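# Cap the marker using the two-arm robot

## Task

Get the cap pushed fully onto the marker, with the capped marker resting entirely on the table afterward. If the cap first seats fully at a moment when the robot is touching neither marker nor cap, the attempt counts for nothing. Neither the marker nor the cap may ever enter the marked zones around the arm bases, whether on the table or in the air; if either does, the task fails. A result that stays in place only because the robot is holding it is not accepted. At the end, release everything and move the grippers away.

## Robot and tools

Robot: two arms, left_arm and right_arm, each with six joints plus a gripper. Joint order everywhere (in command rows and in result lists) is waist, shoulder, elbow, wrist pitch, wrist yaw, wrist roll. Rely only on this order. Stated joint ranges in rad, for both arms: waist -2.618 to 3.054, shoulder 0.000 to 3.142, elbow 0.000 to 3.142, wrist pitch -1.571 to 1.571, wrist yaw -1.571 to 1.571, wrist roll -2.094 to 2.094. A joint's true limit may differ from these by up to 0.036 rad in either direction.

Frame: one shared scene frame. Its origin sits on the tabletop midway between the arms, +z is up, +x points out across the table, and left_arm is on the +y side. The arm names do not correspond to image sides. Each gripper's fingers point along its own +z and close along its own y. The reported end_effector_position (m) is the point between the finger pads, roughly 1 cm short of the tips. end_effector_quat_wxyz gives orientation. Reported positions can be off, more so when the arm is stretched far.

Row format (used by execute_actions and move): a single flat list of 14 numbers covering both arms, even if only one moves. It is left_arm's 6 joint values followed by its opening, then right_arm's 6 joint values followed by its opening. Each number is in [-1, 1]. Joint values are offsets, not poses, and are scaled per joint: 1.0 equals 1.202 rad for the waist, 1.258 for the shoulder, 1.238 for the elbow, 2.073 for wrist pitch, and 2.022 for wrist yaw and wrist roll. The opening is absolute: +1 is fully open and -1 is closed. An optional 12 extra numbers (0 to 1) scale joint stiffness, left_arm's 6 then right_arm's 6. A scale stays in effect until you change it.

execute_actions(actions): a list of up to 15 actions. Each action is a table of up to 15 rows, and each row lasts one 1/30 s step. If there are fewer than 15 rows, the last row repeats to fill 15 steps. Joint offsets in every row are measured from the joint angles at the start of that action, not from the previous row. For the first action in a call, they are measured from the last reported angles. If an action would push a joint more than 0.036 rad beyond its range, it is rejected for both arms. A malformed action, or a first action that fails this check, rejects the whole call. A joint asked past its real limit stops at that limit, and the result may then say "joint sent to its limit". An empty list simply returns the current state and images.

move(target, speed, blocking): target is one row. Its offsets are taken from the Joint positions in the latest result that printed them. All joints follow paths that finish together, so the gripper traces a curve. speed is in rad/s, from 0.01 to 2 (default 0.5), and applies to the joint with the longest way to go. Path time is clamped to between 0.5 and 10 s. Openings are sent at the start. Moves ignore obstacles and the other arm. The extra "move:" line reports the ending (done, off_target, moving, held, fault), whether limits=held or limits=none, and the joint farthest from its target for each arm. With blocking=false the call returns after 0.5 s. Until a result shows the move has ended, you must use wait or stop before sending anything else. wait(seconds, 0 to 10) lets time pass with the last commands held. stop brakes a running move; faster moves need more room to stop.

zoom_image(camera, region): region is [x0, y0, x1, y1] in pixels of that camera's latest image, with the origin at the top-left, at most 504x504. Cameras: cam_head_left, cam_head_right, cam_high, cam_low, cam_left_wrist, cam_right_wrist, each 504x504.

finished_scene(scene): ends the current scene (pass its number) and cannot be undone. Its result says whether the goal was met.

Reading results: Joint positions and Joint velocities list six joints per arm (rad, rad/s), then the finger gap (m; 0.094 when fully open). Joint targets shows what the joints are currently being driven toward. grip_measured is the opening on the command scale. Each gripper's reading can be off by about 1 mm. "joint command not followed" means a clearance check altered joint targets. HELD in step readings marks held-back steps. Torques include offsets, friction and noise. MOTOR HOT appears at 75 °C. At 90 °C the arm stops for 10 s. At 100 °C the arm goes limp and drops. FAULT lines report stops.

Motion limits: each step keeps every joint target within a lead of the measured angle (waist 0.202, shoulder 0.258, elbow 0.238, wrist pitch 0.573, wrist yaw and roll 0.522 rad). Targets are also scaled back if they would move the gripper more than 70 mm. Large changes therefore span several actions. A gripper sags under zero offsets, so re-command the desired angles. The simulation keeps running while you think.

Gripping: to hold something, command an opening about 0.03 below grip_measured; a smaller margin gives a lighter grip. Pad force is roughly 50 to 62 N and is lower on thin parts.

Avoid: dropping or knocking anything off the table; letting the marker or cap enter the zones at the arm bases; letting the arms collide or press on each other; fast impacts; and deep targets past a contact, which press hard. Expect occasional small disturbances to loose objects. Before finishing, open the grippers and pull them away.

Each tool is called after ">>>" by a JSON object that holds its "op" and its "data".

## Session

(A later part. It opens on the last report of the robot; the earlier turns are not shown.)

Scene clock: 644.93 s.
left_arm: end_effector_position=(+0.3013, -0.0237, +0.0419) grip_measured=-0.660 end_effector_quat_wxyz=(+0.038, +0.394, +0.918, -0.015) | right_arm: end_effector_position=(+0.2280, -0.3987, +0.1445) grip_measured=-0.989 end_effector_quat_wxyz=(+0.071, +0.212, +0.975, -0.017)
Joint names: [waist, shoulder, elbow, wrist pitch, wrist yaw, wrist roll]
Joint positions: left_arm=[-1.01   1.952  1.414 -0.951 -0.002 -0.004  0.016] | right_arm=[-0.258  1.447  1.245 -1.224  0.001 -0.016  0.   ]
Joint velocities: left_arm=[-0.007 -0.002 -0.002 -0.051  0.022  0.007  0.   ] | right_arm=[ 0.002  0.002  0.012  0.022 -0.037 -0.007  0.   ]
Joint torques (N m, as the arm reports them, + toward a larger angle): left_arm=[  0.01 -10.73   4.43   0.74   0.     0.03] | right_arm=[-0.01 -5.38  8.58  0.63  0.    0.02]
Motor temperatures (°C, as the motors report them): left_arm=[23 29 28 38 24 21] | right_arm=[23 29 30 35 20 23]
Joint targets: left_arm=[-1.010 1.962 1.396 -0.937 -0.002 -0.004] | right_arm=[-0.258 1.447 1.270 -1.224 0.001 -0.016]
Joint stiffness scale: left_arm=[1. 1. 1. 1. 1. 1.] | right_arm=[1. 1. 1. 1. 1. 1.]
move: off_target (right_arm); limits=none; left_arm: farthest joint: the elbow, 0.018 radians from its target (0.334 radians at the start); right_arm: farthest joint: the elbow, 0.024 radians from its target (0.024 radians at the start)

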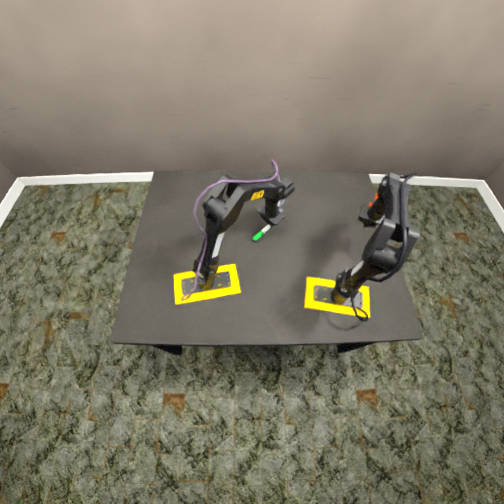

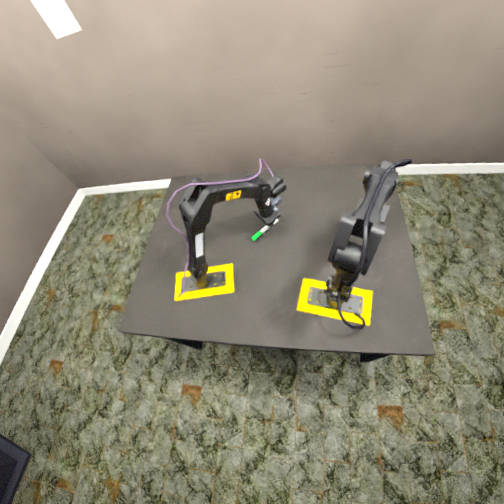

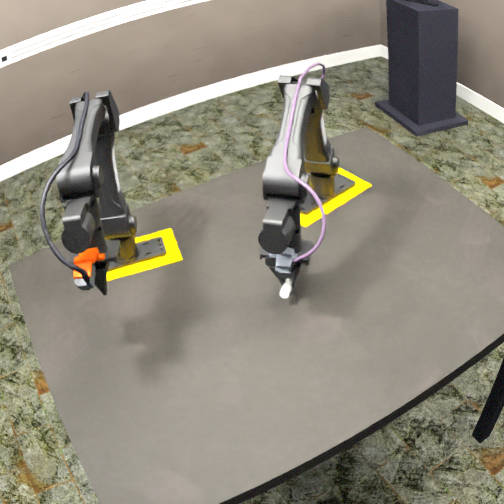

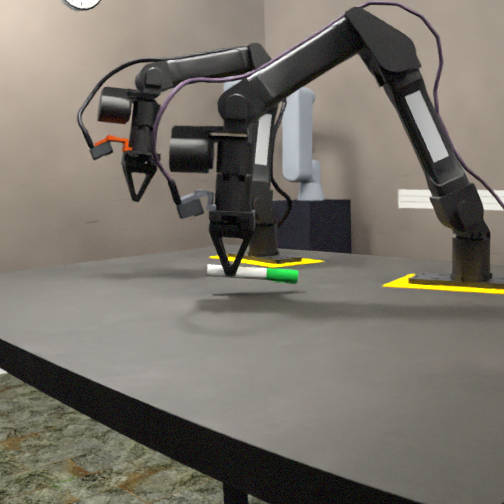

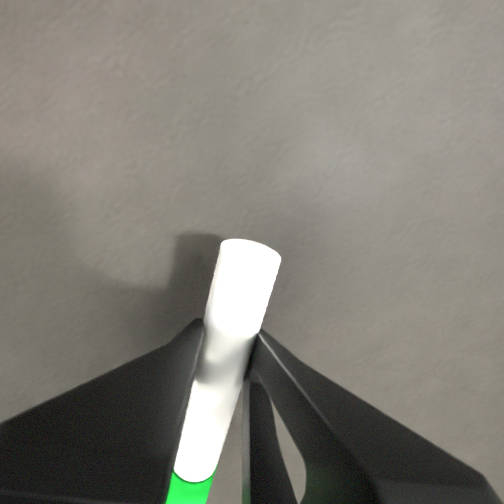

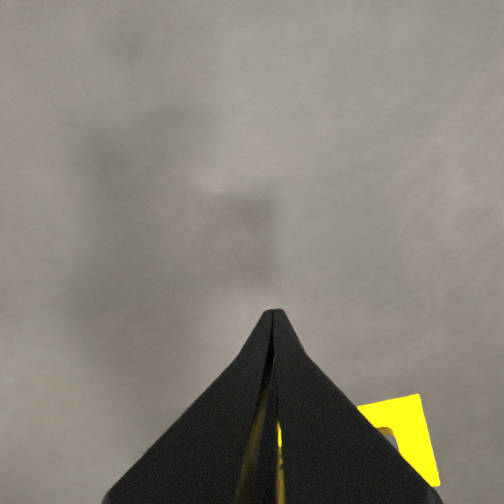

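>>> {"op": "move", "data": {"target": [0,0.044,0,0,0,0,-0.72,0,0,0.02,0,0,0,-1], "speed": 0.08}}

>>> {"op": "zoom_image", "data": {"camera": "cam_low", "region": [170,200,330,330]}}

Scene clock: 651.87 s.
left_arm: end_effector_position=(+0.2988, -0.0211, +0.0266) grip_measured=-0.660 end_effector_quat_wxyz=(+0.018, +0.394, +0.919, -0.007) | right_arm: end_effector_position=(+0.2280, -0.3987, +0.1445) grip_measured=-0.989 end_effector_quat_wxyz=(+0.071, +0.212, +0.975, -0.017)
Joint names: [waist, shoulder, elbow, wrist pitch, wrist yaw, wrist roll]
Joint positions: left_arm=[-1.01   1.995  1.414 -0.951 -0.002 -0.004  0.016] | right_arm=[-0.258  1.447  1.245 -1.224  0.001 -0.016  0.   ]
Joint velocities: left_arm=[ 0.002  0.012  0.012 -0.022 -0.037 -0.022 -0.   ] | right_arm=[ 0.002 -0.002  0.007 -0.037 -0.007 -0.007 -0.   ]
Joint torques (N m, as the arm reports them, + toward a larger angle): left_arm=[ -0.01 -10.76   5.57   0.53   0.01   0.03] | right_arm=[-0.02 -5.38  8.6   0.62  0.    0.02]
Motor temperatures (°C, as the motors report them): left_arm=[23 29 28 36 24 21] | right_arm=[23 29 31 35 20 23]
Joint targets: left_arm=[-1.010 2.008 1.414 -0.951 -0.002 -0.004] | right_arm=[-0.258 1.447 1.270 -1.224 0.001 -0.016]
Joint stiffness scale: left_arm=[1. 1. 1. 1. 1. 1.] | right_arm=[1. 1. 1. 1. 1. 1.]
move: off_target (right_arm); limits=none; left_arm: farthest joint: the shoulder, 0.012 radians from its target (0.055 radians at the start); right_arm: farthest joint: the elbow, 0.024 radians from its target (0.024 radians at the start)

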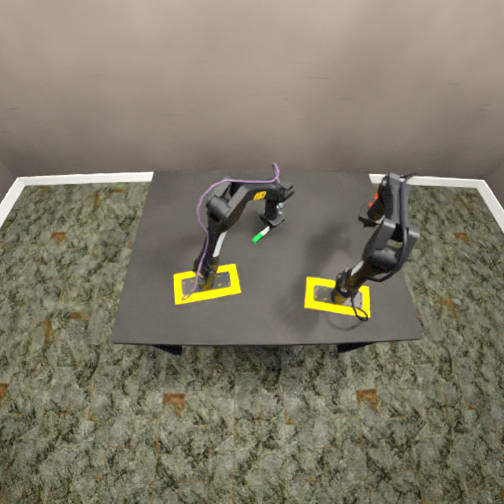

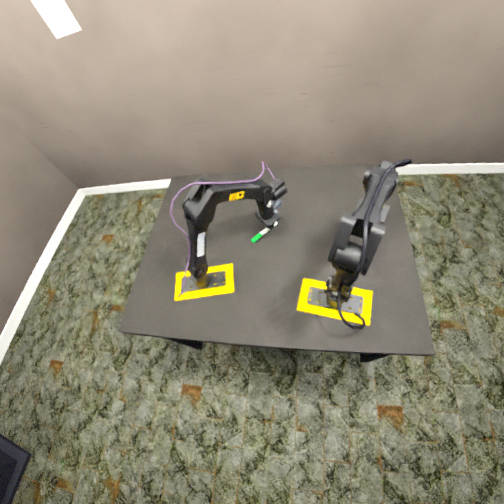

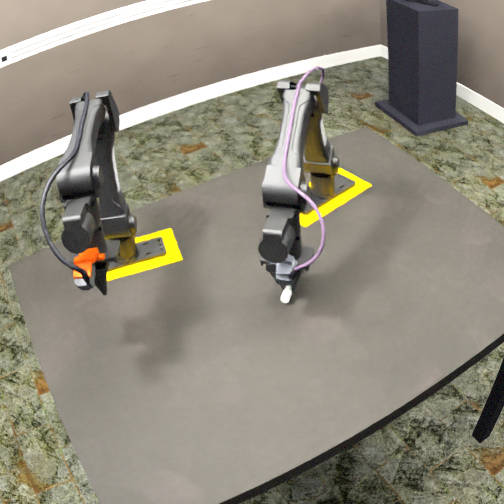

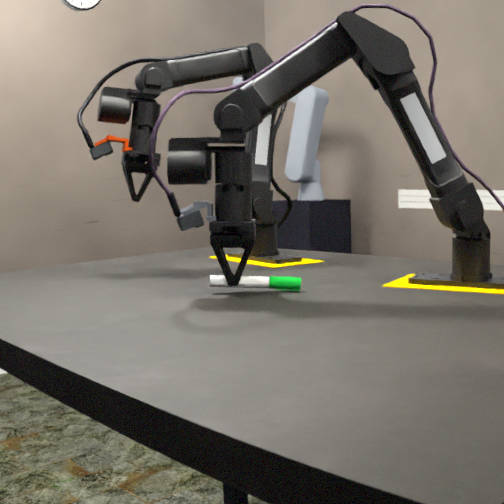

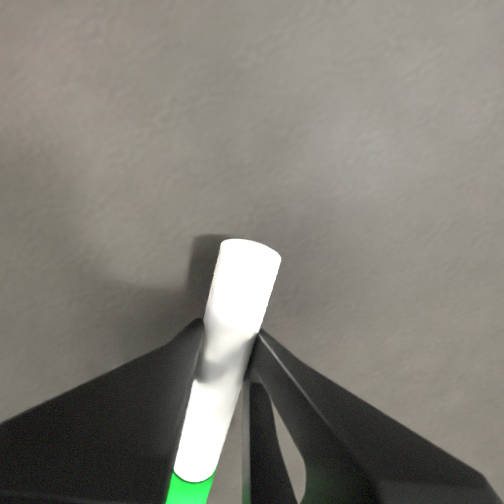

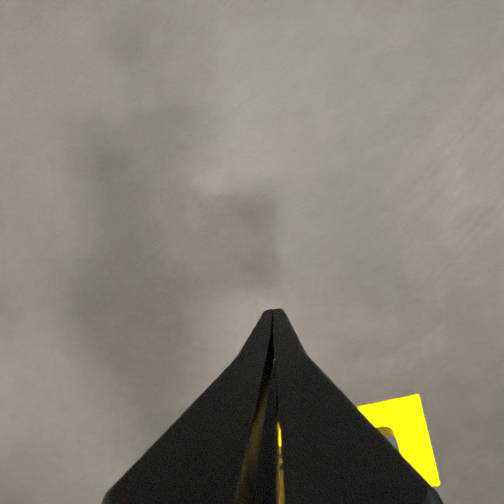

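Region (170, 200, 330, 330) of cam_low's 504x504 image, scaled by 3.150, with more detail than that image has; it fills the top 410 rows of this view, and the rest is white.

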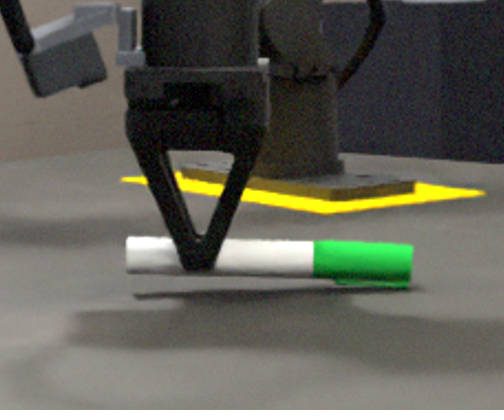

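>>> {"op": "move", "data": {"target": [0,0.032,0,0,0,0,-0.72,0,0,0.02,0,0,0,-1], "speed": 0.06}}

>>> {"op": "zoom_image", "data": {"camera": "cam_low", "region": [170,200,330,330]}}

Scene clock: 657.00 s.
left_arm: end_effector_position=(+0.2976, -0.0198, +0.0197) grip_measured=-0.660 end_effector_quat_wxyz=(+0.009, +0.394, +0.919, -0.003) | right_arm: end_effector_position=(+0.2280, -0.3987, +0.1445) grip_measured=-0.989 end_effector_quat_wxyz=(+0.071, +0.212, +0.975, -0.017)
Joint names: [waist, shoulder, elbow, wrist pitch, wrist yaw, wrist roll]
Joint positions: left_arm=[-1.01   2.015  1.414 -0.951 -0.002 -0.004  0.016] | right_arm=[-0.258  1.447  1.245 -1.224  0.001 -0.016  0.   ]
Joint velocities: left_arm=[-0.002 -0.002 -0.012 -0.007  0.022 -0.007 -0.001] | right_arm=[-0.007  0.022 -0.027 -0.066 -0.022  0.066 -0.001]
Joint torques (N m, as the arm reports them, + toward a larger angle): left_arm=[  0.04 -10.1    5.52   0.53   0.01   0.02] | right_arm=[ 0.   -5.37  8.61  0.63 -0.01  0.02]
Motor temperatures (°C, as the motors report them): left_arm=[23 29 27 35 24 21] | right_arm=[23 29 31 35 20 23]
Joint targets: left_arm=[-1.010 2.035 1.414 -0.951 -0.002 -0.004] | right_arm=[-0.258 1.447 1.270 -1.224 0.001 -0.016]
Joint stiffness scale: left_arm=[1. 1. 1. 1. 1. 1.] | right_arm=[1. 1. 1. 1. 1. 1.]
move: off_target (left_arm, right_arm); limits=none; left_arm: farthest joint: the shoulder, 0.021 radians from its target (0.040 radians at the start); right_arm: farthest joint: the elbow, 0.024 radians from its target (0.024 radians at the start)

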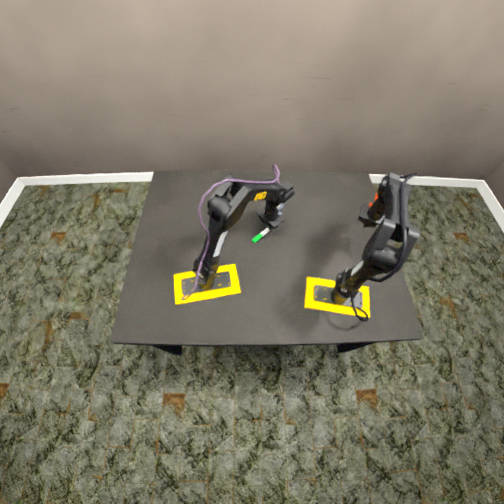

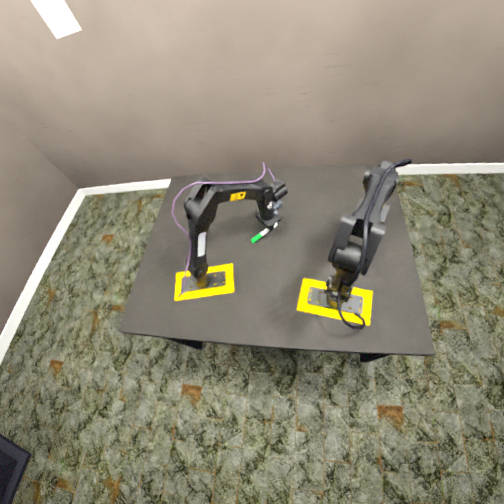

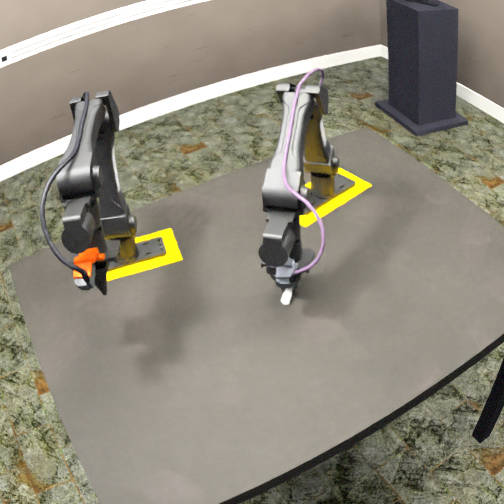

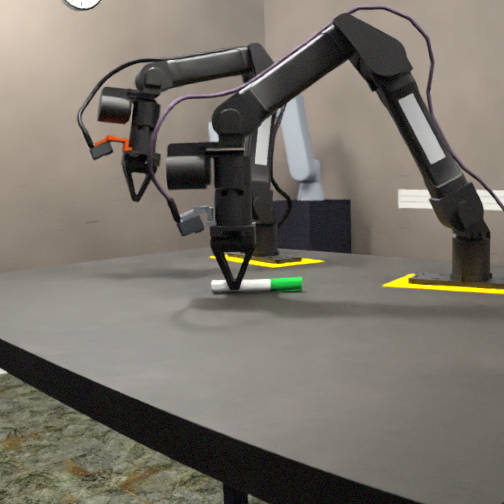

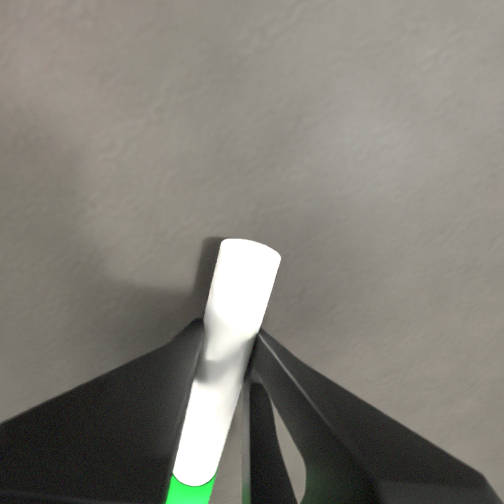

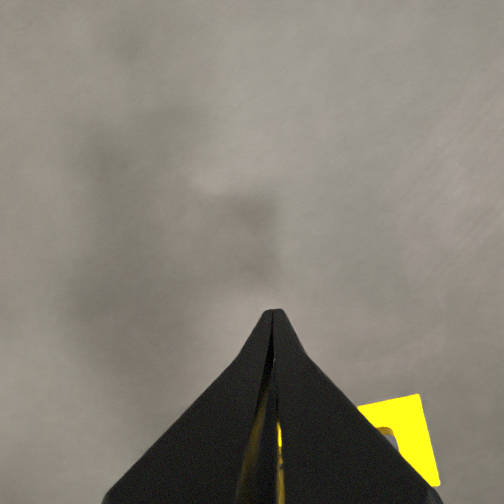

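Region (170, 200, 330, 330) of cam_low's 504x504 image, scaled by 3.150, with more detail than that image has; it fills the top 410 rows of this view, and the rest is white.

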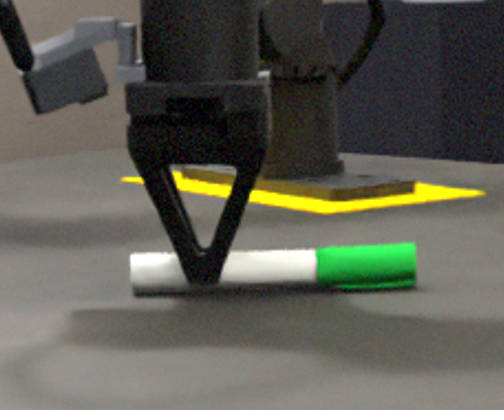

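On the table (clip down). Release and rise.

>>> {"op": "move", "data": {"target": [0,0,0,0,0,0,0.2,0,0,0.02,0,0,0,-1]}}

>>> {"op": "move", "data": {"target": [0,-0.3,0,-0.1,0,0,0.2,0,0,0.02,0,0,0,-1], "speed": 0.5}}

>>> {"op": "zoom_image", "data": {"camera": "cam_low", "region": [170,200,330,330]}}

Scene clock: 662.80 s.
left_arm: end_effector_position=(+0.2976, -0.0198, +0.0197) grip_measured=+0.199 end_effector_quat_wxyz=(+0.009, +0.394, +0.919, -0.003) | right_arm: end_effector_position=(+0.2280, -0.3987, +0.1445) grip_measured=-0.989 end_effector_quat_wxyz=(+0.071, +0.212, +0.975, -0.017)
Joint names: [waist, shoulder, elbow, wrist pitch, wrist yaw, wrist roll]
Joint positions: left_arm=[-1.01   2.015  1.414 -0.951 -0.002 -0.004  0.056] | right_arm=[-0.258  1.447  1.245 -1.224  0.001 -0.016  0.   ]
Joint velocities: left_arm=[-0.002 -0.002  0.002 -0.022 -0.051  0.007 -0.   ] | right_arm=[-0.007 -0.012 -0.017  0.022  0.066 -0.022  0.   ]
Joint torques (N m, as the arm reports them, + toward a larger angle): left_arm=[  0.01 -12.11   5.54   0.5    0.01   0.03] | right_arm=[-0.01 -5.38  8.59  0.62  0.    0.02]
Motor temperatures (°C, as the motors report them): left_arm=[23 29 27 35 24 21] | right_arm=[23 29 31 34 20 23]
Joint targets: left_arm=[-1.010 2.015 1.414 -0.951 -0.002 -0.004] | right_arm=[-0.258 1.447 1.270 -1.224 0.001 -0.016]
Joint stiffness scale: left_arm=[1. 1. 1. 1. 1. 1.] | right_arm=[1. 1. 1. 1. 1. 1.]
move: off_target (right_arm); limits=none; left_arm: farthest joint: the waist, 0.000 radians from its target (0.000 radians at the start); right_arm: farthest joint: the elbow, 0.024 radians from its target (0.024 radians at the start)

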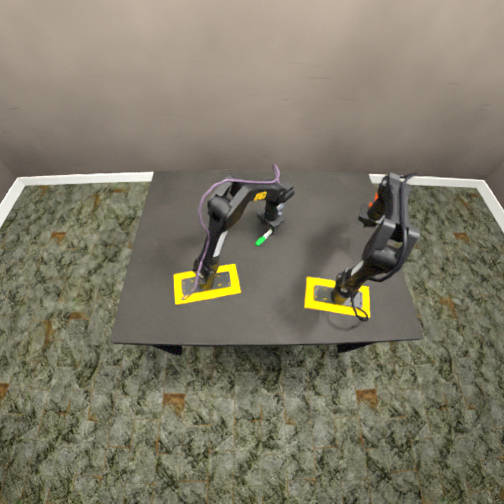

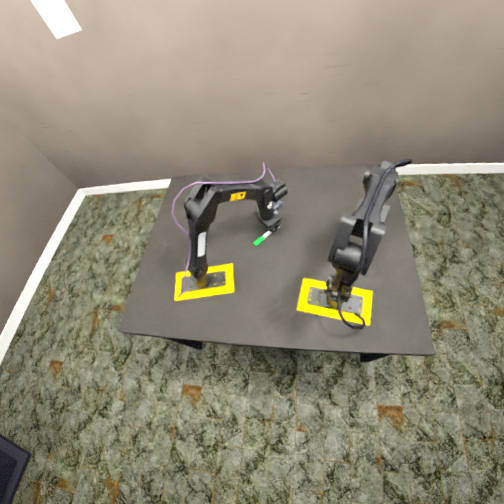

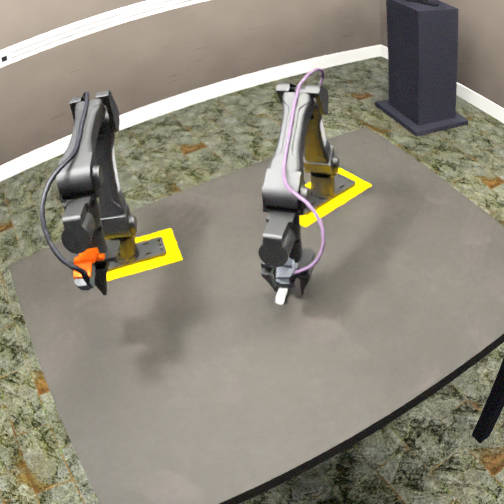

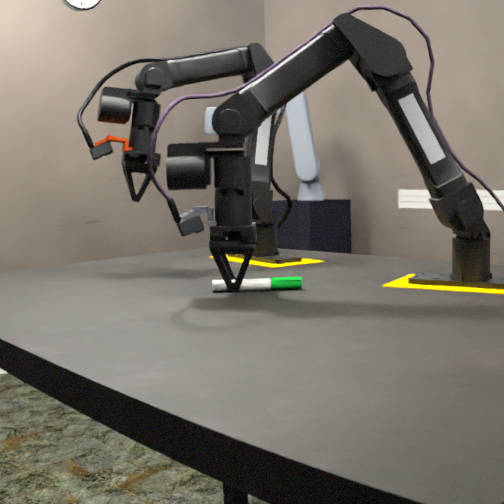

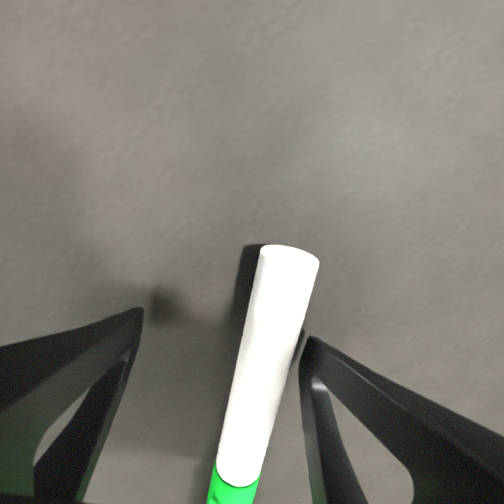

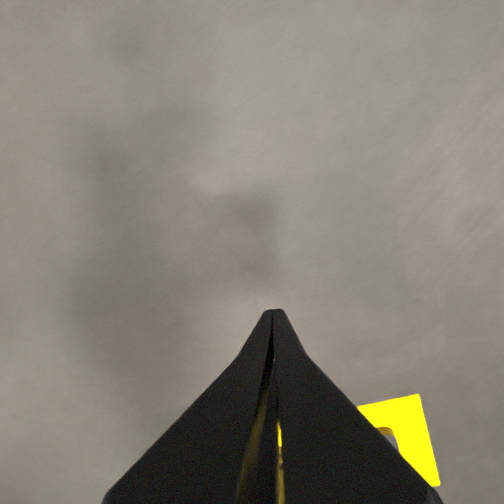

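Scene clock: 664.20 s.
left_arm: end_effector_position=(+0.2757, +0.0035, +0.1421) grip_measured=+0.199 end_effector_quat_wxyz=(+0.096, +0.392, +0.914, -0.041) | right_arm: end_effector_position=(+0.2280, -0.3987, +0.1445) grip_measured=-0.989 end_effector_quat_wxyz=(+0.071, +0.212, +0.975, -0.017)
Joint names: [waist, shoulder, elbow, wrist pitch, wrist yaw, wrist roll]
Joint positions: left_arm=[-1.01   1.641  1.414 -1.135 -0.002 -0.004  0.056] | right_arm=[-0.258  1.447  1.245 -1.224  0.001 -0.016  0.   ]
Joint velocities: left_arm=[-0.002  0.017 -0.022  0.066 -0.037  0.022  0.   ] | right_arm=[ 0.002  0.002 -0.007 -0.022  0.081  0.037 -0.001]
Joint torques (N m, as the arm reports them, + toward a larger angle): left_arm=[-0.01 -9.3   6.13  0.64  0.    0.02] | right_arm=[ 0.   -5.37  8.61  0.63  0.    0.02]
Motor temperatures (°C, as the motors report them): left_arm=[23 29 27 34 24 21] | right_arm=[23 29 31 34 20 23]
Joint targets: left_arm=[-1.010 1.637 1.414 -1.158 -0.002 -0.004] | right_arm=[-0.258 1.447 1.270 -1.224 0.001 -0.016]
Joint stiffness scale: left_arm=[1. 1. 1. 1. 1. 1.] | right_arm=[1. 1. 1. 1. 1. 1.]
move: off_target (left_arm, right_arm); limits=none; left_arm: farthest joint: the wrist pitch, 0.024 radians from its target (0.208 radians at the start); right_arm: farthest joint: the elbow, 0.024 radians from its target (0.024 radians at the start)

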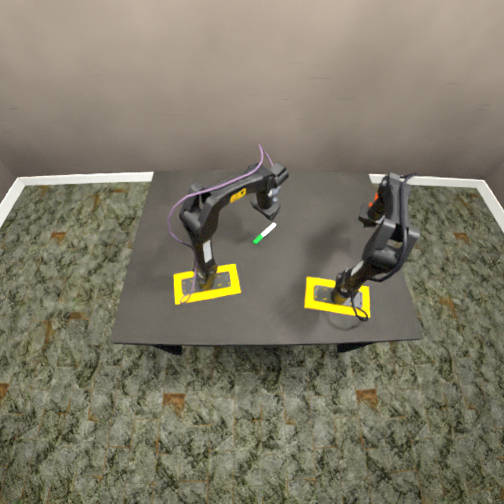

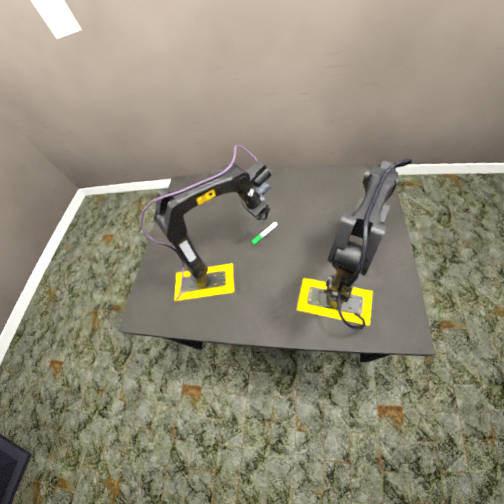

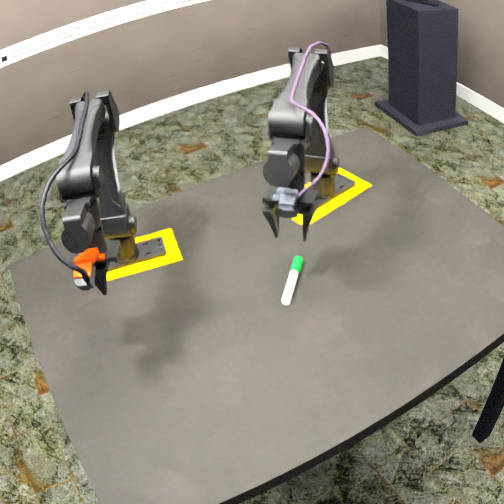

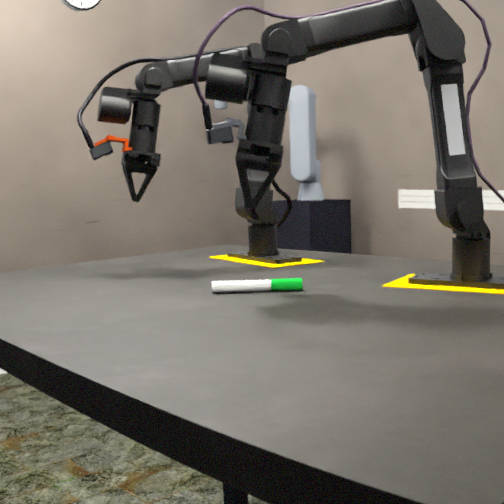

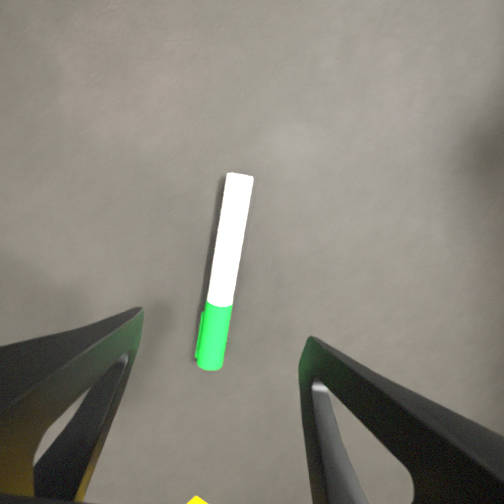

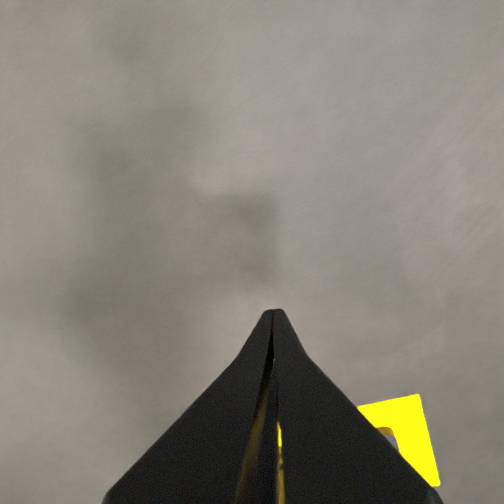

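Region (170, 200, 330, 330) of cam_low's 504x504 image, scaled by 3.150, with more detail than that image has; it fills the top 410 rows of this view, and the rest is white.

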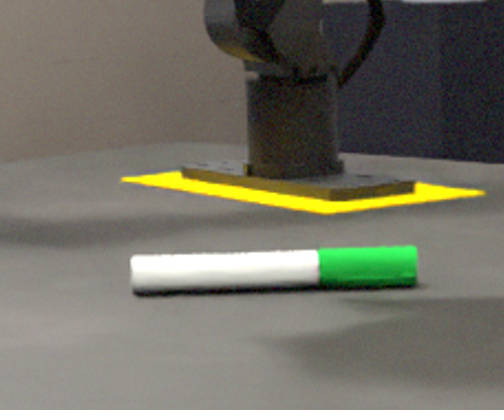

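>>> {"op": "finished_scene", "data": {"scene": 1}}

The scene is finished: the task was done.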